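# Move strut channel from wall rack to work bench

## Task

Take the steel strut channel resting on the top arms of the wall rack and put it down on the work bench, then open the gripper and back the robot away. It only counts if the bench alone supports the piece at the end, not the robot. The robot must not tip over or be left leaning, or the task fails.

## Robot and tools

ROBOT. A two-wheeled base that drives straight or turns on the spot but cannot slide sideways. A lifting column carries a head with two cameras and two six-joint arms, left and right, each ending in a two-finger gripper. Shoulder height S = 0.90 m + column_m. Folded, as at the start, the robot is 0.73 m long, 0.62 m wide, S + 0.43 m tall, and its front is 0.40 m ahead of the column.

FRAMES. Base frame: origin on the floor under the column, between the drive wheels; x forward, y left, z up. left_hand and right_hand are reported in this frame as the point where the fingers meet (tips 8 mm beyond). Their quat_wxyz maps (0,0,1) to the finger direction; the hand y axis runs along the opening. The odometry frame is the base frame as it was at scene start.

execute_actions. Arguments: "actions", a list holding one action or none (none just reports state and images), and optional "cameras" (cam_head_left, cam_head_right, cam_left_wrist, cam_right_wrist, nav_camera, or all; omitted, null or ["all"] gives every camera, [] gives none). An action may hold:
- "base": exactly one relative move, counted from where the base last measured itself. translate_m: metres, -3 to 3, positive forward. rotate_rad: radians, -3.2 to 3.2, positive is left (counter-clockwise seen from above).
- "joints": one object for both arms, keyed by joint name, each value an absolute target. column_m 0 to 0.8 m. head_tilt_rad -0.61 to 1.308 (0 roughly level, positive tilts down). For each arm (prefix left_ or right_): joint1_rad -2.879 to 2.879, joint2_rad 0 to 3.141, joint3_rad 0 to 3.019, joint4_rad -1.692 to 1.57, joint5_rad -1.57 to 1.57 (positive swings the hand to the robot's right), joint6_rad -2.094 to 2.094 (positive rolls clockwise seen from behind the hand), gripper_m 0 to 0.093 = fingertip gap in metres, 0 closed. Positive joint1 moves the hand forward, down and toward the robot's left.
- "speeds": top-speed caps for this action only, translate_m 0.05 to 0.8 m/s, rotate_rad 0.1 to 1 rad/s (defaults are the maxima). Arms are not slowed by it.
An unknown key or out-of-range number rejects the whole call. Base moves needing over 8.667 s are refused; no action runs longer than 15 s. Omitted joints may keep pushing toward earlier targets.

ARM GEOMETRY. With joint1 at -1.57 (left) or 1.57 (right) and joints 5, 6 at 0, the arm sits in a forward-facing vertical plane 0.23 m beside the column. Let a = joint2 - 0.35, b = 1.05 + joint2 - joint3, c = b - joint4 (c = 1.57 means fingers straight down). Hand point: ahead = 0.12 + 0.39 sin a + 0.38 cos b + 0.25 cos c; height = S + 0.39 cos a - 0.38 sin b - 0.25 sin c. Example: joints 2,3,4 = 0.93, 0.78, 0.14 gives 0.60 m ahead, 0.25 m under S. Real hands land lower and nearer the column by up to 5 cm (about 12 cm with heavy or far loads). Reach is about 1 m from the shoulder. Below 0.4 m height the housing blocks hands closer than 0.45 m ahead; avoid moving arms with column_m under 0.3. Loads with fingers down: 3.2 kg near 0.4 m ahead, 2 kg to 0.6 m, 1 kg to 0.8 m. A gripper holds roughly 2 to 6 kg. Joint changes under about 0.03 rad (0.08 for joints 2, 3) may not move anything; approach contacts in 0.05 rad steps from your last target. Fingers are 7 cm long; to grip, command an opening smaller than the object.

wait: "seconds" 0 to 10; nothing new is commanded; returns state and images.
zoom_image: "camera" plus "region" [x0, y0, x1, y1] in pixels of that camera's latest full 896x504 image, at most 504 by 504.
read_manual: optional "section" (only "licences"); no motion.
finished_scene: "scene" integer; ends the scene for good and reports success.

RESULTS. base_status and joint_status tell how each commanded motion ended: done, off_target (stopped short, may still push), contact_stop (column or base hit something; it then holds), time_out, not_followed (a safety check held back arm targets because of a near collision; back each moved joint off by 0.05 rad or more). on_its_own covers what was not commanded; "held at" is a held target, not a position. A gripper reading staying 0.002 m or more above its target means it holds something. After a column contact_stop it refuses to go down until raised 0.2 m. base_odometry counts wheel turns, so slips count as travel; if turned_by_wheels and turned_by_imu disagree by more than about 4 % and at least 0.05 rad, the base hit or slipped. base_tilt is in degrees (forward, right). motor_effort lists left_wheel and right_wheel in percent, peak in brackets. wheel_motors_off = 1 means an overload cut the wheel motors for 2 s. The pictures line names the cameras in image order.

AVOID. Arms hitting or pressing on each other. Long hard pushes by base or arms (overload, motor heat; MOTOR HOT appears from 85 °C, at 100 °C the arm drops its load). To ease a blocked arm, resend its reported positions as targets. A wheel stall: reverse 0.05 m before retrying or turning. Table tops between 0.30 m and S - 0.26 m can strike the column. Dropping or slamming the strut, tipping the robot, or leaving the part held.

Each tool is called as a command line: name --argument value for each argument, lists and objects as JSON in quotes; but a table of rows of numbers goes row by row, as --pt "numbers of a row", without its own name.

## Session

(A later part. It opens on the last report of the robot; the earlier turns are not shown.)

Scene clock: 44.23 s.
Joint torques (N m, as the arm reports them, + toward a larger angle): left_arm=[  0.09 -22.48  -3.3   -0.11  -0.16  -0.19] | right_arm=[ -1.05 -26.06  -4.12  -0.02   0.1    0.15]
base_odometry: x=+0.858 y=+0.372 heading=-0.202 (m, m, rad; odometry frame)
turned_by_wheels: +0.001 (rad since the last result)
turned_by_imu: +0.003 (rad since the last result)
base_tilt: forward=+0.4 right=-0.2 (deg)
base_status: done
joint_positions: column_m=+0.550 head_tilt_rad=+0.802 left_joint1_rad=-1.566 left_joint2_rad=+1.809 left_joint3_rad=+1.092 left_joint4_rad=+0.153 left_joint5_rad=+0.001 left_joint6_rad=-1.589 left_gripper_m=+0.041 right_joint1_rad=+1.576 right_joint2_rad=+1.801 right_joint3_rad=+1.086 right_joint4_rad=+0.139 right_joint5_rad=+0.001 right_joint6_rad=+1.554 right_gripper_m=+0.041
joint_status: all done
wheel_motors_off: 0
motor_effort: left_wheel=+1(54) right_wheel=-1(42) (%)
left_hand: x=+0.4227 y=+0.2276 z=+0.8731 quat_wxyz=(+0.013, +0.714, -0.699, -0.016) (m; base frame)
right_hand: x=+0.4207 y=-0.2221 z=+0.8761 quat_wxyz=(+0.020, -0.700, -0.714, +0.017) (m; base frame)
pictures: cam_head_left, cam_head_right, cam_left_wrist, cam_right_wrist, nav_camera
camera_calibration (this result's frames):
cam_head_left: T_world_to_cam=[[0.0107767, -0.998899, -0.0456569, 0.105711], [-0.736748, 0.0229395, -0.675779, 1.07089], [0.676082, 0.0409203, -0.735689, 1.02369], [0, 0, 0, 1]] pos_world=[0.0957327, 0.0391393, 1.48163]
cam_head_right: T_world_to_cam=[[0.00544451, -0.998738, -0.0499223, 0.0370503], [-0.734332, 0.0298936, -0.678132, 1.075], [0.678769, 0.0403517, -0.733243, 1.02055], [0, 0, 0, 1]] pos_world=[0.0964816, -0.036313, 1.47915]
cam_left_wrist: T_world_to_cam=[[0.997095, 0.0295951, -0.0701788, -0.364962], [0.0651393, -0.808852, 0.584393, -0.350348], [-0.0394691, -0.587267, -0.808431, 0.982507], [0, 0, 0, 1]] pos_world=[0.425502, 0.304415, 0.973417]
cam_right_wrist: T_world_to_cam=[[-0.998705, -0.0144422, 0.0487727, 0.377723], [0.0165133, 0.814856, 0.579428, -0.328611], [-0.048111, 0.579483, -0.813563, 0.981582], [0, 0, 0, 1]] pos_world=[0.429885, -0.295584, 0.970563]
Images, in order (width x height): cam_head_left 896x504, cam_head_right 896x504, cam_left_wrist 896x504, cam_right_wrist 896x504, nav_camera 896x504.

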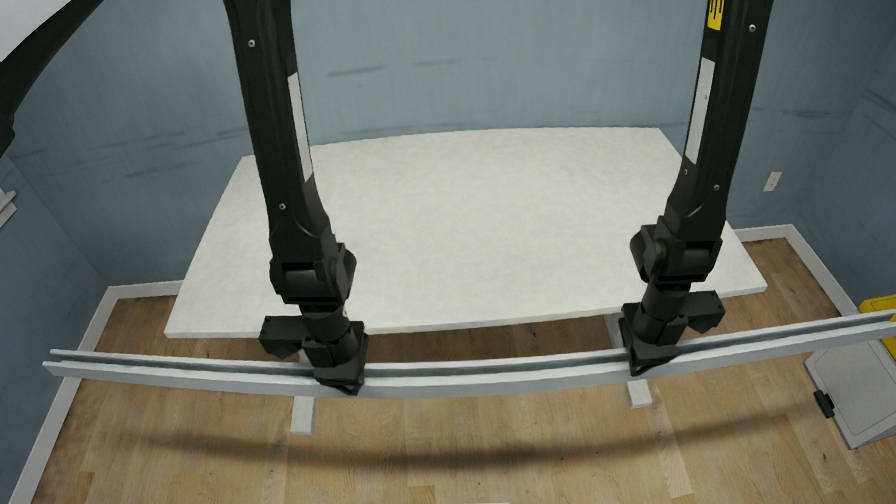

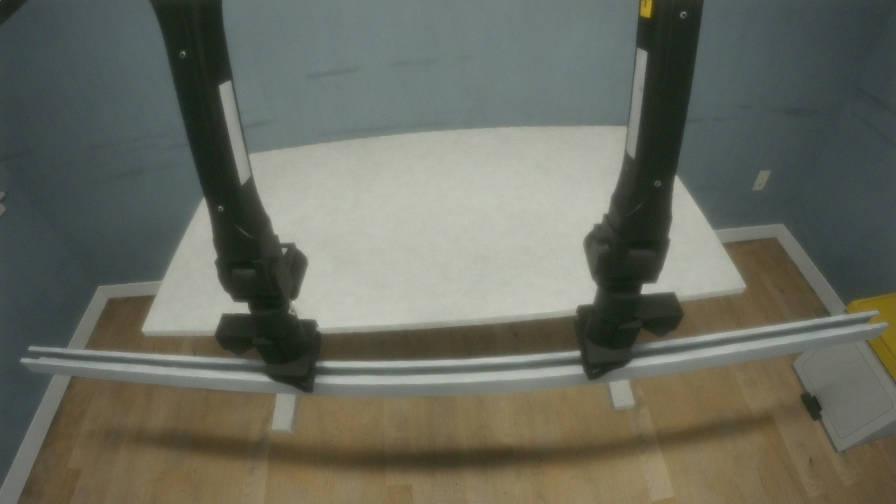

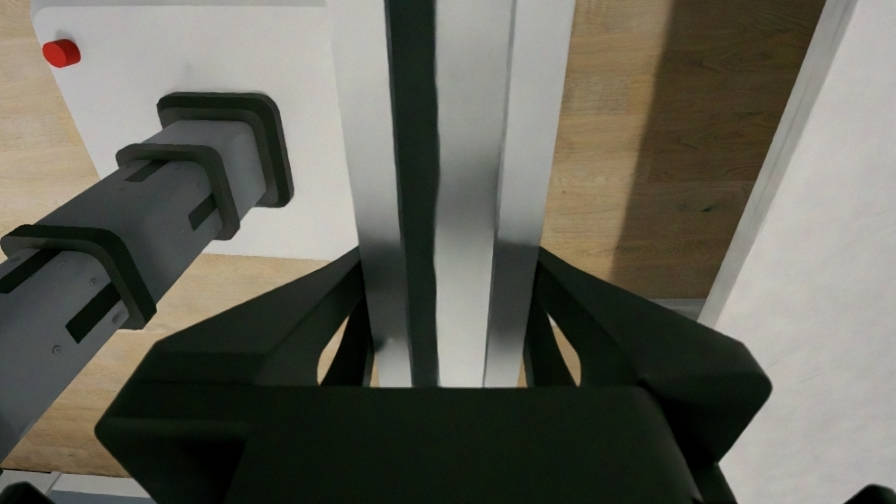

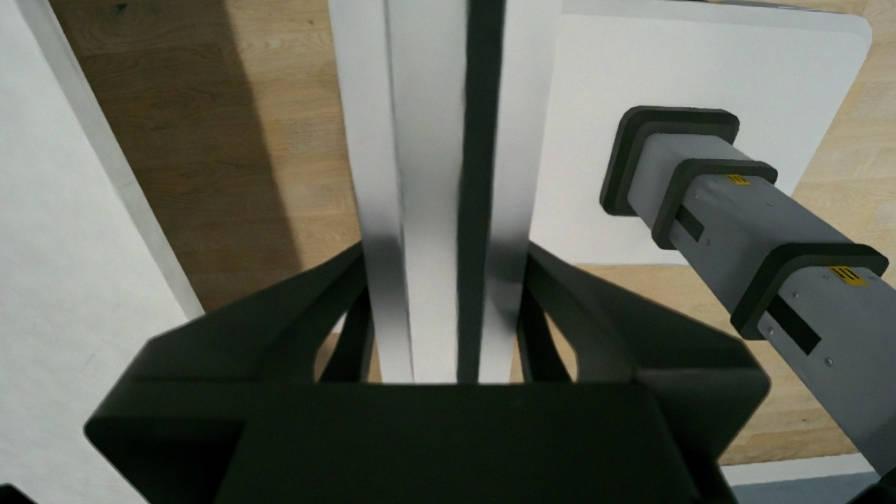

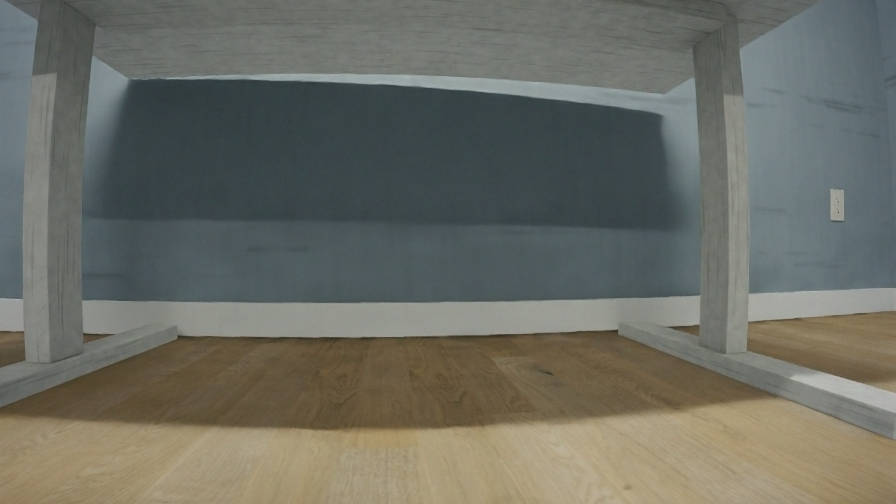

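execute_actions --actions '[{"base": {"rotate_rad": 0.05}, "joints": {"column_m": 0.49}}]' --cameras '[]'

execute_actions --actions '[{"base": {"translate_m": 0.45}, "joints": {"head_tilt_rad": 1.0}}]'

Scene clock: 46.57 s.
Joint torques (N m, as the arm reports them, + toward a larger angle): left_arm=[ -0.46 -22.01  -3.4   -0.05  -0.13  -0.18] | right_arm=[ -0.64 -25.81  -3.88  -0.06   0.14   0.23]
base_odometry: x=+0.858 y=+0.372 heading=-0.154 (m, m, rad; odometry frame)
turned_by_wheels: +0.048 (rad since the last result)
turned_by_imu: +0.045 (rad since the last result)
base_tilt: forward=+0.4 right=-0.2 (deg)
base_status: done
joint_positions: column_m=+0.490 head_tilt_rad=+0.802 left_joint1_rad=-1.567 left_joint2_rad=+1.809 left_joint3_rad=+1.092 left_joint4_rad=+0.152 left_joint5_rad=+0.000 left_joint6_rad=-1.591 left_gripper_m=+0.041 right_joint1_rad=+1.575 right_joint2_rad=+1.801 right_joint3_rad=+1.087 right_joint4_rad=+0.138 right_joint5_rad=+0.000 right_joint6_rad=+1.552 right_gripper_m=+0.041
joint_status: all done
wheel_motors_off: 0
motor_effort: left_wheel=-2(46) right_wheel=+3(41) (%)
left_hand: x=+0.4227 y=+0.2273 z=+0.8131 quat_wxyz=(+0.013, +0.715, -0.699, -0.016) (m; base frame)
right_hand: x=+0.4209 y=-0.2224 z=+0.8160 quat_wxyz=(+0.020, -0.699, -0.714, +0.017) (m; base frame)
pictures: none
No camera images: the call's "cameras" was empty. Leave "cameras" out to get every camera's image.

Scene clock: 48.97 s.
Joint torques (N m, as the arm reports them, + toward a larger angle): left_arm=[ -0.39 -22.24  -3.59  -0.09  -0.11  -0.16] | right_arm=[ -0.76 -26.19  -4.26   0.03   0.17   0.16]
base_odometry: x=+1.302 y=+0.303 heading=-0.153 (m, m, rad; odometry frame)
turned_by_wheels: +0.001 (rad since the last result)
turned_by_imu: +0.002 (rad since the last result)
base_tilt: forward=+0.5 right=-0.2 (deg)
base_status: done
joint_positions: column_m=+0.490 head_tilt_rad=+1.001 left_joint1_rad=-1.567 left_joint2_rad=+1.808 left_joint3_rad=+1.094 left_joint4_rad=+0.154 left_joint5_rad=-0.001 left_joint6_rad=-1.589 left_gripper_m=+0.041 right_joint1_rad=+1.575 right_joint2_rad=+1.801 right_joint3_rad=+1.090 right_joint4_rad=+0.140 right_joint5_rad=+0.000 right_joint6_rad=+1.554 right_gripper_m=+0.041
joint_status: all done
wheel_motors_off: 0
motor_effort: left_wheel=+1(53) right_wheel=-1(33) (%)
left_hand: x=+0.4255 y=+0.2271 z=+0.8134 quat_wxyz=(+0.011, +0.714, -0.700, -0.014) (m; base frame)
right_hand: x=+0.4229 y=-0.2227 z=+0.8158 quat_wxyz=(+0.018, -0.700, -0.714, +0.015) (m; base frame)
pictures: cam_head_left, cam_head_right, cam_left_wrist, cam_right_wrist, nav_camera
camera_calibration (this result's frames):
cam_head_left: T_world_to_cam=[[0.00157927, -0.998899, -0.0468849, 0.105245], [-0.855349, 0.0229395, -0.517545, 0.802719], [0.51805, 0.0409203, -0.854371, 1.16264], [0, 0, 0, 1]] pos_world=[0.0841321, 0.0391393, 1.4137]
cam_head_right: T_world_to_cam=[[-0.00448822, -0.998738, -0.0500174, 0.0346925], [-0.853444, 0.0298936, -0.520327, 0.807347], [0.521166, 0.0403517, -0.852501, 1.16048], [0, 0, 0, 1]] pos_world=[0.0843791, -0.036313, 1.41113]
cam_left_wrist: T_world_to_cam=[[0.9975, 0.0289932, -0.0644493, -0.376603], [0.06126, -0.809436, 0.584004, -0.313873], [-0.0352355, -0.586492, -0.809188, 0.932704], [0, 0, 0, 1]] pos_world=[0.427753, 0.303882, 0.913765]
cam_right_wrist: T_world_to_cam=[[-0.99891, -0.0138054, 0.0445866, 0.38647], [0.0145945, 0.814973, 0.579315, -0.292287], [-0.0443346, 0.579334, -0.813884, 0.931656], [0, 0, 0, 1]] pos_world=[0.431619, -0.296199, 0.910355]
Images, in order (width x height): cam_head_left 896x504, cam_head_right 896x504, cam_left_wrist 896x504, cam_right_wrist 896x504, nav_camera 896x504.

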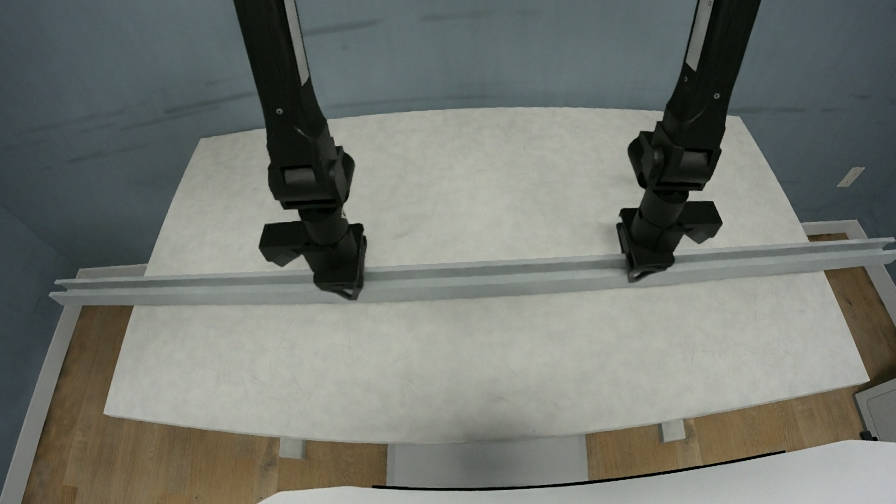

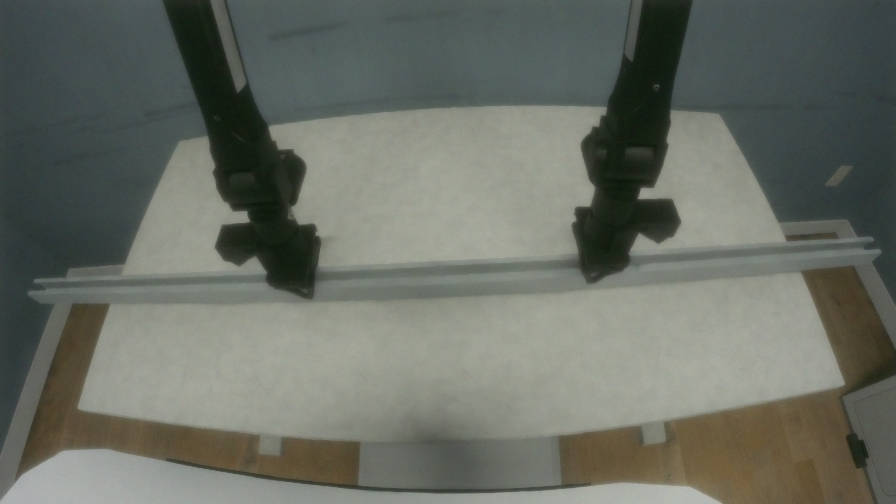

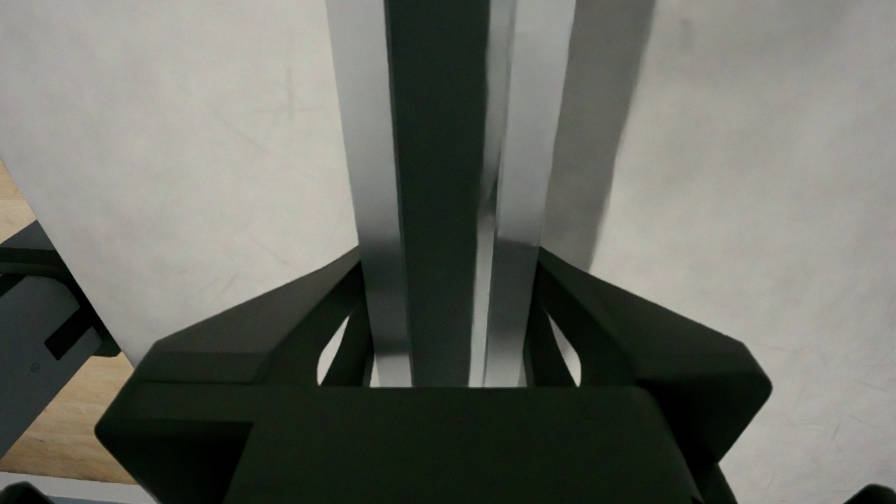

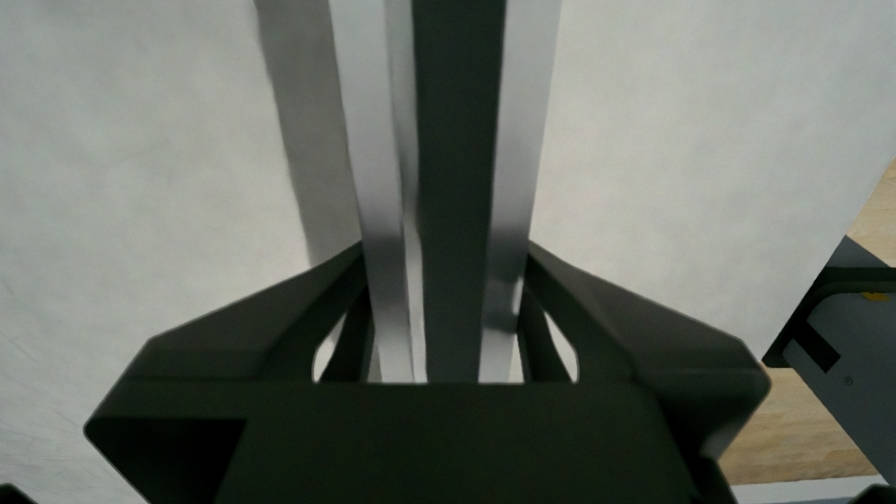

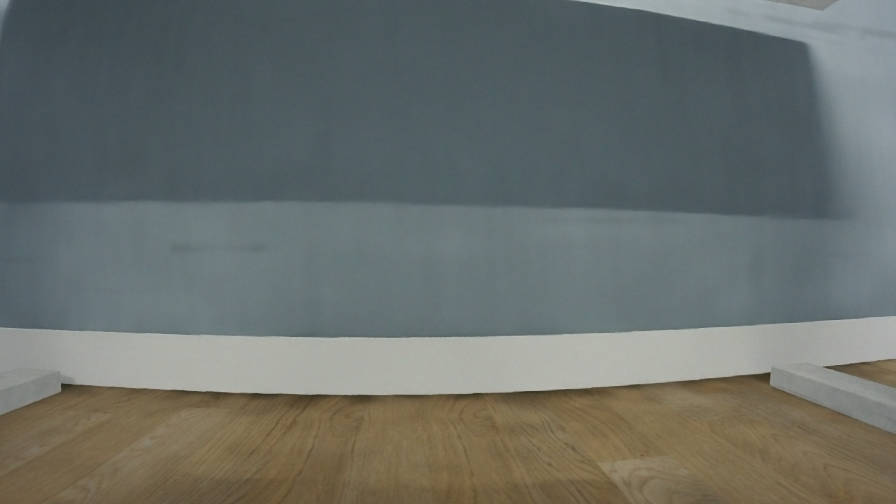

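execute_actions --actions '[{"joints": {"column_m": 0.44}}]' --cameras '["cam_head_left", "cam_left_wrist", "cam_right_wrist"]'

Scene clock: 50.57 s.
Joint torques (N m, as the arm reports them, + toward a larger angle): left_arm=[ -0.34 -21.45  -3.54  -0.09  -0.1   -0.18] | right_arm=[ -0.95 -25.5   -4.48  -0.11   0.12   0.13]
base_odometry: x=+1.302 y=+0.303 heading=-0.153 (m, m, rad; odometry frame)
turned_by_wheels: +0.000 (rad since the last result)
turned_by_imu: +0.000 (rad since the last result)
base_tilt: forward=+0.4 right=-0.1 (deg)
base_status: not commanded
joint_positions: column_m=+0.440 head_tilt_rad=+1.001 left_joint1_rad=-1.567 left_joint2_rad=+1.808 left_joint3_rad=+1.094 left_joint4_rad=+0.154 left_joint5_rad=-0.001 left_joint6_rad=-1.589 left_gripper_m=+0.041 right_joint1_rad=+1.575 right_joint2_rad=+1.801 right_joint3_rad=+1.090 right_joint4_rad=+0.140 right_joint5_rad=+0.000 right_joint6_rad=+1.554 right_gripper_m=+0.041
joint_status: all done
wheel_motors_off: 0
motor_effort: left_wheel=+2(3) right_wheel=-2(1) (%)
left_hand: x=+0.4255 y=+0.2271 z=+0.7634 quat_wxyz=(+0.011, +0.714, -0.700, -0.014) (m; base frame)
right_hand: x=+0.4229 y=-0.2227 z=+0.7658 quat_wxyz=(+0.018, -0.700, -0.714, +0.015) (m; base frame)
pictures: cam_head_left, cam_left_wrist, cam_right_wrist
camera_calibration (this result's frames):
cam_head_left: T_world_to_cam=[[0.00157927, -0.998899, -0.0468849, 0.1029], [-0.855349, 0.0229395, -0.517545, 0.776839], [0.51805, 0.0409203, -0.854371, 1.11992], [0, 0, 0, 1]] pos_world=[0.0841321, 0.0391393, 1.3637]
cam_left_wrist: T_world_to_cam=[[0.9975, 0.0289932, -0.0644493, -0.379825], [0.06126, -0.809436, 0.584004, -0.284669], [-0.0352355, -0.586492, -0.809188, 0.89224], [0, 0, 0, 1]] pos_world=[0.427753, 0.303882, 0.863758]
cam_right_wrist: T_world_to_cam=[[-0.99891, -0.0138054, 0.0445866, 0.3887], [0.0145945, 0.814973, 0.579315, -0.263318], [-0.0443346, 0.579334, -0.813884, 0.890957], [0, 0, 0, 1]] pos_world=[0.431619, -0.296199, 0.860348]
Images, in order (width x height): cam_head_left 896x504, cam_left_wrist 896x504, cam_right_wrist 896x504.

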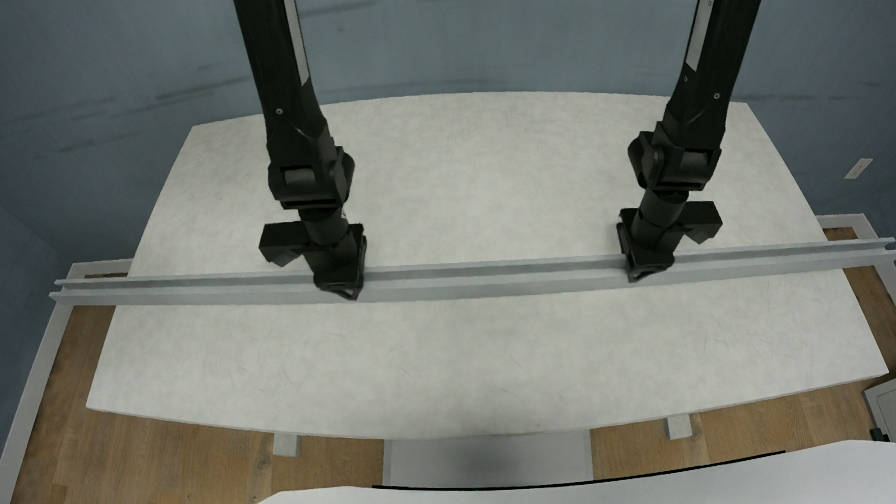

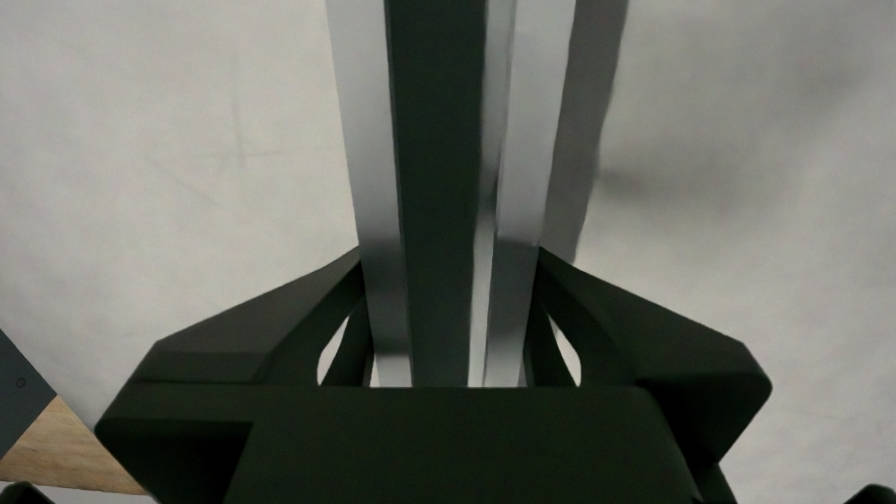

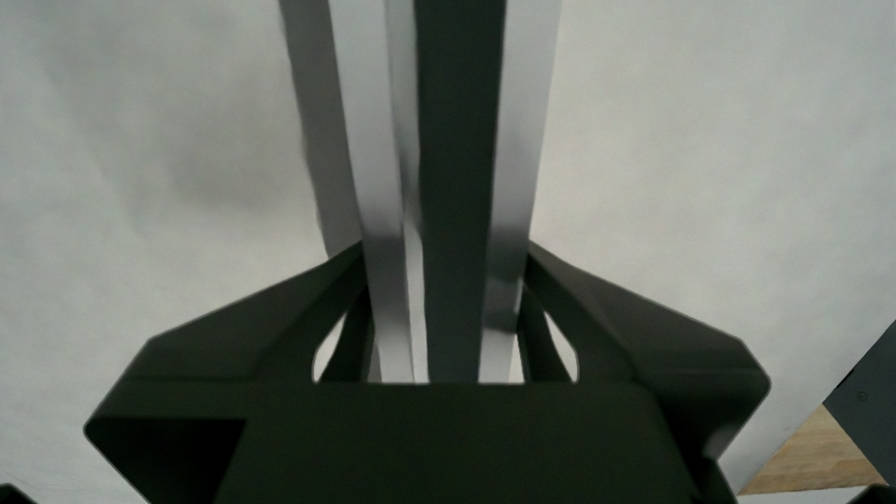

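execute_actions --actions '[{"joints": {"column_m": 0.422}}]' --cameras '["cam_left_wrist"]'

Scene clock: 51.70 s.
Joint torques (N m, as the arm reports them, + toward a larger angle): left_arm=[ -0.33 -20.65  -2.57   0.04  -0.07  -0.19] | right_arm=[ -0.68 -24.87  -3.67  -0.01   0.16   0.16]
base_odometry: x=+1.302 y=+0.303 heading=-0.153 (m, m, rad; odometry frame)
turned_by_wheels: +0.000 (rad since the last result)
turned_by_imu: +0.000 (rad since the last result)
base_tilt: forward=+0.4 right=-0.2 (deg)
base_status: not commanded
joint_positions: column_m=+0.422 head_tilt_rad=+1.001 left_joint1_rad=-1.567 left_joint2_rad=+1.792 left_joint3_rad=+1.082 left_joint4_rad=+0.149 left_joint5_rad=-0.002 left_joint6_rad=-1.589 left_gripper_m=+0.041 right_joint1_rad=+1.575 right_joint2_rad=+1.794 right_joint3_rad=+1.082 right_joint4_rad=+0.140 right_joint5_rad=+0.000 right_joint6_rad=+1.554 right_gripper_m=+0.041
joint_status: all done
wheel_motors_off: 0
motor_effort: left_wheel=+5(6) right_wheel=-3(5) (%)
left_hand: x=+0.4259 y=+0.2273 z=+0.7513 quat_wxyz=(+0.011, +0.714, -0.700, -0.015) (m; base frame)
right_hand: x=+0.4222 y=-0.2226 z=+0.7508 quat_wxyz=(+0.019, -0.700, -0.714, +0.016) (m; base frame)
pictures: cam_left_wrist
camera_calibration (this result's frames):
cam_left_wrist: T_world_to_cam=[[0.997426, 0.02903, -0.0655599, -0.380183], [0.0618987, -0.810104, 0.583009, -0.276844], [-0.0361857, -0.585566, -0.809816, 0.883217], [0, 0, 0, 1]] pos_world=[0.428301, 0.303946, 0.851721]
Images, in order (width x height): cam_left_wrist 896x504.

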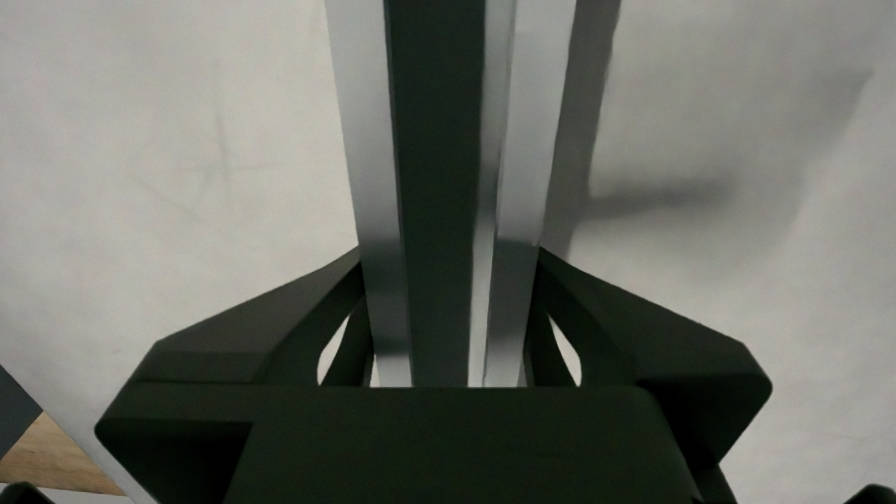

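execute_actions --actions '[{"joints": {"left_joint1_rad": -1.567, "left_joint2_rad": 1.792, "left_joint3_rad": 1.082, "left_joint4_rad": 0.149, "left_joint5_rad": -0.002, "left_joint6_rad": -1.589, "right_joint1_rad": 1.575, "right_joint2_rad": 1.794, "right_joint3_rad": 1.082, "right_joint4_rad": 0.14, "right_joint5_rad": 0.0, "right_joint6_rad": 1.554}}]' --cameras '[]'

execute_actions --actions '[{"joints": {"left_gripper_m": 0.093, "right_gripper_m": 0.093}}]' --cameras '["cam_head_left", "cam_left_wrist", "cam_right_wrist"]'

Scene clock: 52.47 s.
Joint torques (N m, as the arm reports them, + toward a larger angle): left_arm=[ -0.12 -14.71  -1.27   0.45  -0.11  -0.09] | right_arm=[ -0.27 -16.58  -2.04  -0.13   0.17   0.02]
base_odometry: x=+1.302 y=+0.303 heading=-0.153 (m, m, rad; odometry frame)
turned_by_wheels: +0.000 (rad since the last result)
turned_by_imu: +0.000 (rad since the last result)
base_tilt: forward=+0.4 right=-0.1 (deg)
base_status: not commanded
joint_positions: column_m=+0.422 head_tilt_rad=+1.001 left_joint1_rad=-1.567 left_joint2_rad=+1.794 left_joint3_rad=+1.082 left_joint4_rad=+0.150 left_joint5_rad=-0.002 left_joint6_rad=-1.589 left_gripper_m=+0.041 right_joint1_rad=+1.575 right_joint2_rad=+1.795 right_joint3_rad=+1.082 right_joint4_rad=+0.140 right_joint5_rad=+0.000 right_joint6_rad=+1.553 right_gripper_m=+0.041
joint_status: all done
wheel_motors_off: 0
motor_effort: left_wheel=+4(4) right_wheel=+0(2) (%)
left_hand: x=+0.4247 y=+0.2274 z=+0.7506 quat_wxyz=(+0.012, +0.714, -0.700, -0.016) (m; base frame)
right_hand: x=+0.4217 y=-0.2226 z=+0.7503 quat_wxyz=(+0.019, -0.700, -0.714, +0.016) (m; base frame)
pictures: none
No camera images: the call's "cameras" was empty. Leave "cameras" out to get every camera's image.

Scene clock: 53.17 s.
Joint torques (N m, as the arm reports them, + toward a larger angle): left_arm=[ -0.16 -14.59  -1.12   0.42  -0.11  -0.09] | right_arm=[  1.19 -18.05  -1.82   0.1    0.17   0.06]
base_odometry: x=+1.302 y=+0.303 heading=-0.153 (m, m, rad; odometry frame)
turned_by_wheels: +0.000 (rad since the last result)
turned_by_imu: +0.000 (rad since the last result)
base_tilt: forward=+0.4 right=-0.1 (deg)
base_status: not commanded
joint_positions: column_m=+0.422 head_tilt_rad=+1.001 left_joint1_rad=-1.567 left_joint2_rad=+1.794 left_joint3_rad=+1.082 left_joint4_rad=+0.150 left_joint5_rad=-0.002 left_joint6_rad=-1.589 left_gripper_m=+0.093 right_joint1_rad=+1.575 right_joint2_rad=+1.795 right_joint3_rad=+1.082 right_joint4_rad=+0.140 right_joint5_rad=+0.000 right_joint6_rad=+1.553 right_gripper_m=+0.093
joint_status: all done
wheel_motors_off: 0
motor_effort: left_wheel=+4(3) right_wheel=-3(4) (%)
left_hand: x=+0.4247 y=+0.2274 z=+0.7506 quat_wxyz=(+0.012, +0.714, -0.700, -0.016) (m; base frame)
right_hand: x=+0.4217 y=-0.2226 z=+0.7503 quat_wxyz=(+0.019, -0.700, -0.714, +0.016) (m; base frame)
pictures: cam_head_left, cam_left_wrist, cam_right_wrist
camera_calibration (this result's frames):
cam_head_left: T_world_to_cam=[[0.00157743, -0.998899, -0.046885, 0.102057], [-0.855369, 0.0229395, -0.517511, 0.767485], [0.518017, 0.0409203, -0.854391, 1.10458], [0, 0, 0, 1]] pos_world=[0.0841296, 0.0391393, 1.34571]
cam_left_wrist: T_world_to_cam=[[0.997321, 0.0282846, -0.0674569, -0.377377], [0.0623886, -0.810356, 0.582607, -0.276161], [-0.0381853, -0.585255, -0.80995, 0.883529], [0, 0, 0, 1]] pos_world=[0.427333, 0.303975, 0.85105]
cam_right_wrist: T_world_to_cam=[[-0.998807, -0.0149552, 0.0464823, 0.386498], [0.014776, 0.814739, 0.579639, -0.254711], [-0.0465396, 0.579635, -0.813546, 0.878965], [0, 0, 0, 1]] pos_world=[0.430707, -0.296175, 0.844754]
Images, in order (width x height): cam_head_left 896x504, cam_left_wrist 896x504, cam_right_wrist 896x504.

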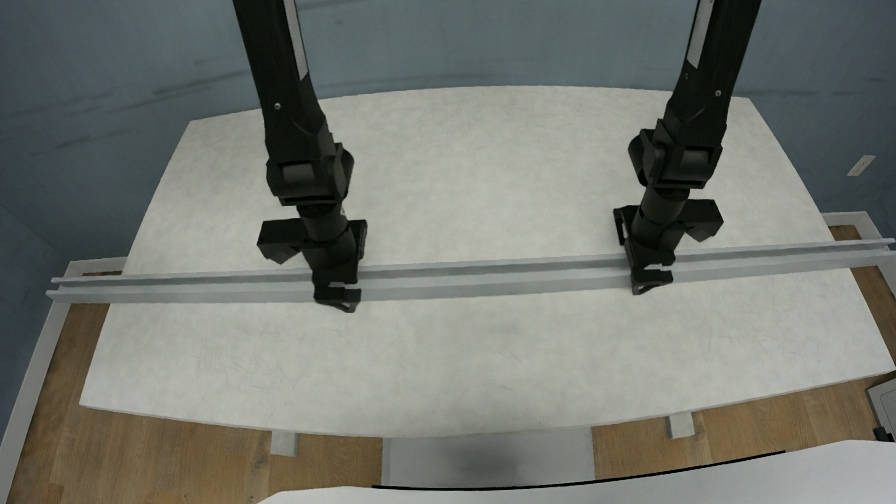

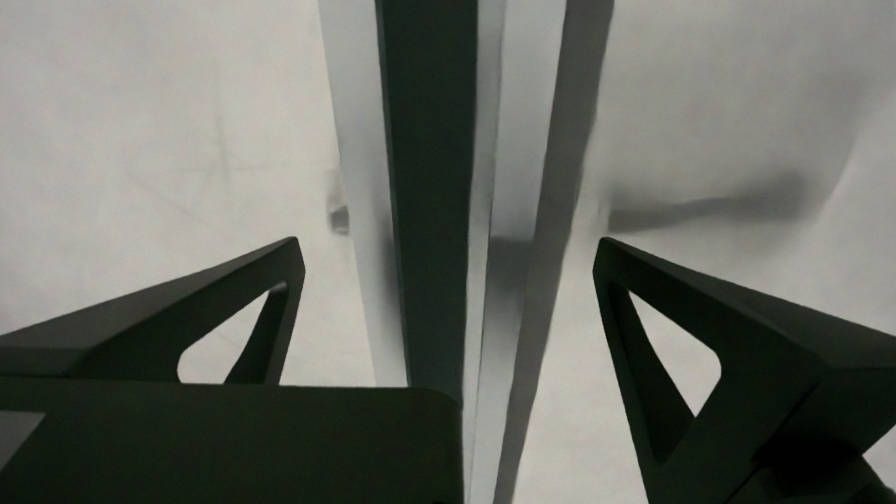

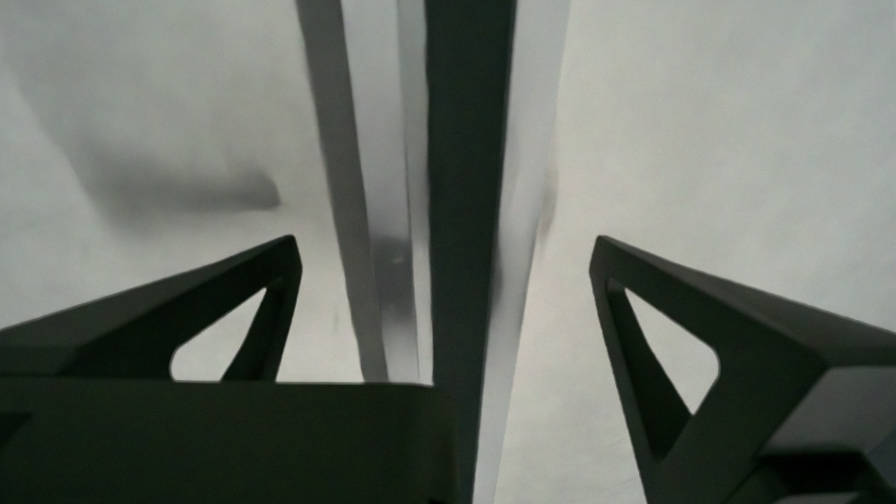

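The strut is resting on the bench and both grippers are open. I'll raise the column so the fingers clear it, then back away.

execute_actions --actions '[{"joints": {"column_m": 0.5}}]' --cameras '[]'

execute_actions --actions '[{"base": {"translate_m": -0.7}, "joints": {"head_tilt_rad": 0.7}}]' --cameras '["cam_head_left", "cam_head_right"]'

Scene clock: 54.87 s.
Joint torques (N m, as the arm reports them, + toward a larger angle): left_arm=[ -0.08 -14.78  -1.2    0.44  -0.12  -0.09] | right_arm=[ -0.95 -18.47  -1.81   0.22   0.19   0.05]
base_odometry: x=+1.302 y=+0.303 heading=-0.153 (m, m, rad; odometry frame)
turned_by_wheels: +0.000 (rad since the last result)
turned_by_imu: +0.000 (rad since the last result)
base_tilt: forward=+0.3 right=-0.2 (deg)
base_status: not commanded
joint_positions: column_m=+0.500 head_tilt_rad=+1.001 left_joint1_rad=-1.567 left_joint2_rad=+1.794 left_joint3_rad=+1.082 left_joint4_rad=+0.150 left_joint5_rad=-0.002 left_joint6_rad=-1.589 left_gripper_m=+0.093 right_joint1_rad=+1.575 right_joint2_rad=+1.795 right_joint3_rad=+1.082 right_joint4_rad=+0.140 right_joint5_rad=+0.000 right_joint6_rad=+1.553 right_gripper_m=+0.093
joint_status: all done
wheel_motors_off: 0
motor_effort: left_wheel=+4(4) right_wheel=-2(1) (%)
left_hand: x=+0.4247 y=+0.2274 z=+0.8284 quat_wxyz=(+0.012, +0.714, -0.700, -0.016) (m; base frame)
right_hand: x=+0.4217 y=-0.2226 z=+0.8281 quat_wxyz=(+0.019, -0.700, -0.714, +0.016) (m; base frame)
pictures: none
No camera images: the call's "cameras" was empty. Leave "cameras" out to get every camera's image.

Scene clock: 57.83 s.
Joint torques (N m, as the arm reports them, + toward a larger angle): left_arm=[ -0.04 -14.61  -1.14   0.45  -0.11  -0.09] | right_arm=[ -1.31 -17.99  -2.02   0.19   0.13   0.  ]
base_odometry: x=+0.610 y=+0.410 heading=-0.151 (m, m, rad; odometry frame)
turned_by_wheels: +0.001 (rad since the last result)
turned_by_imu: +0.000 (rad since the last result)
base_tilt: forward=+0.4 right=-0.2 (deg)
base_status: done
joint_positions: column_m=+0.500 head_tilt_rad=+0.716 left_joint1_rad=-1.567 left_joint2_rad=+1.793 left_joint3_rad=+1.081 left_joint4_rad=+0.150 left_joint5_rad=-0.002 left_joint6_rad=-1.589 left_gripper_m=+0.093 right_joint1_rad=+1.575 right_joint2_rad=+1.795 right_joint3_rad=+1.082 right_joint4_rad=+0.140 right_joint5_rad=+0.000 right_joint6_rad=+1.553 right_gripper_m=+0.093
joint_status: all done
wheel_motors_off: 0
motor_effort: left_wheel=+3(50) right_wheel=-2(40) (%)
left_hand: x=+0.4242 y=+0.2274 z=+0.8286 quat_wxyz=(+0.012, +0.714, -0.700, -0.016) (m; base frame)
right_hand: x=+0.4217 y=-0.2226 z=+0.8281 quat_wxyz=(+0.019, -0.700, -0.714, +0.016) (m; base frame)
pictures: cam_head_left, cam_head_right
camera_calibration (this result's frames):
cam_head_left: T_world_to_cam=[[0.0146581, -0.998899, -0.0445626, 0.101603], [-0.675987, 0.0229395, -0.736557, 1.12429], [0.736768, 0.0409203, -0.674906, 0.893467], [0, 0, 0, 1]] pos_world=[0.100235, 0.0391393, 1.43563]
cam_head_right: T_world_to_cam=[[0.00971194, -0.998738, -0.0492703, 0.0333658], [-0.673378, 0.0298936, -0.738694, 1.12795], [0.739235, 0.0403517, -0.672238, 0.890132], [0, 0, 0, 1]] pos_world=[0.101194, -0.036313, 1.43323]
Images, in order (width x height): cam_head_left 896x504, cam_head_right 896x504.

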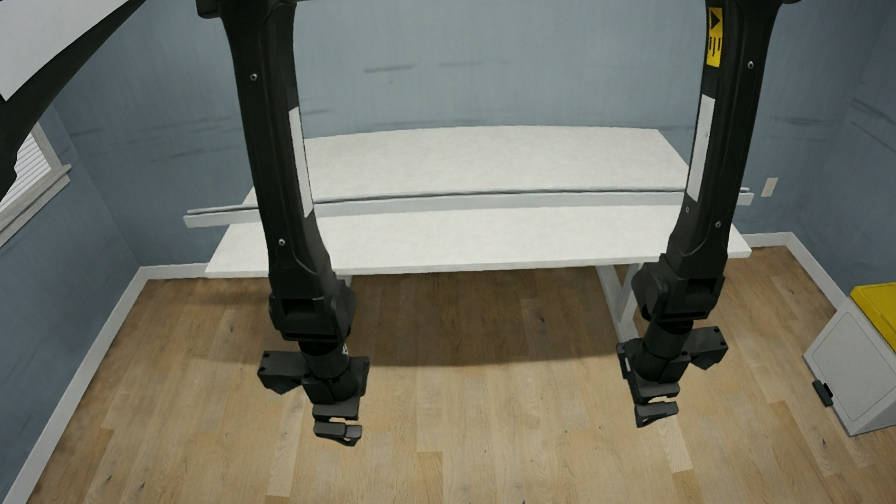

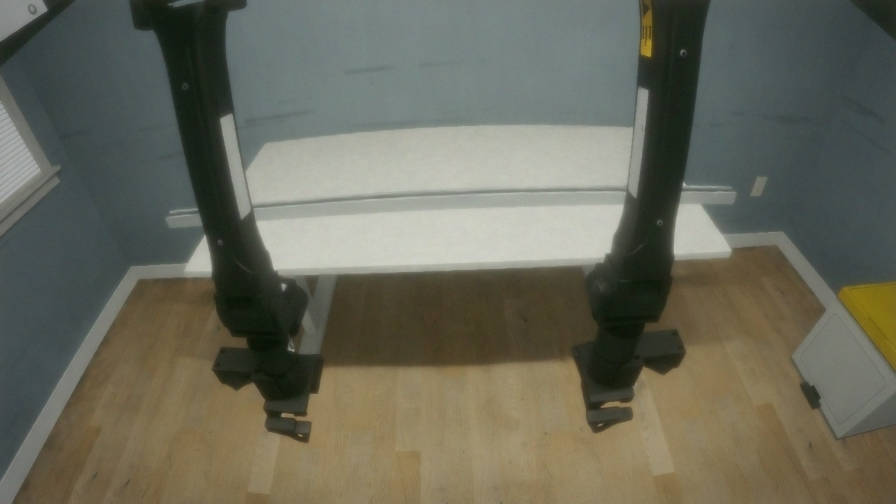

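The strut lies flat on the bench, parallel to the front edge, and the robot is clear of it.

finished_scene --scene 1

The scene is finished: the task was done.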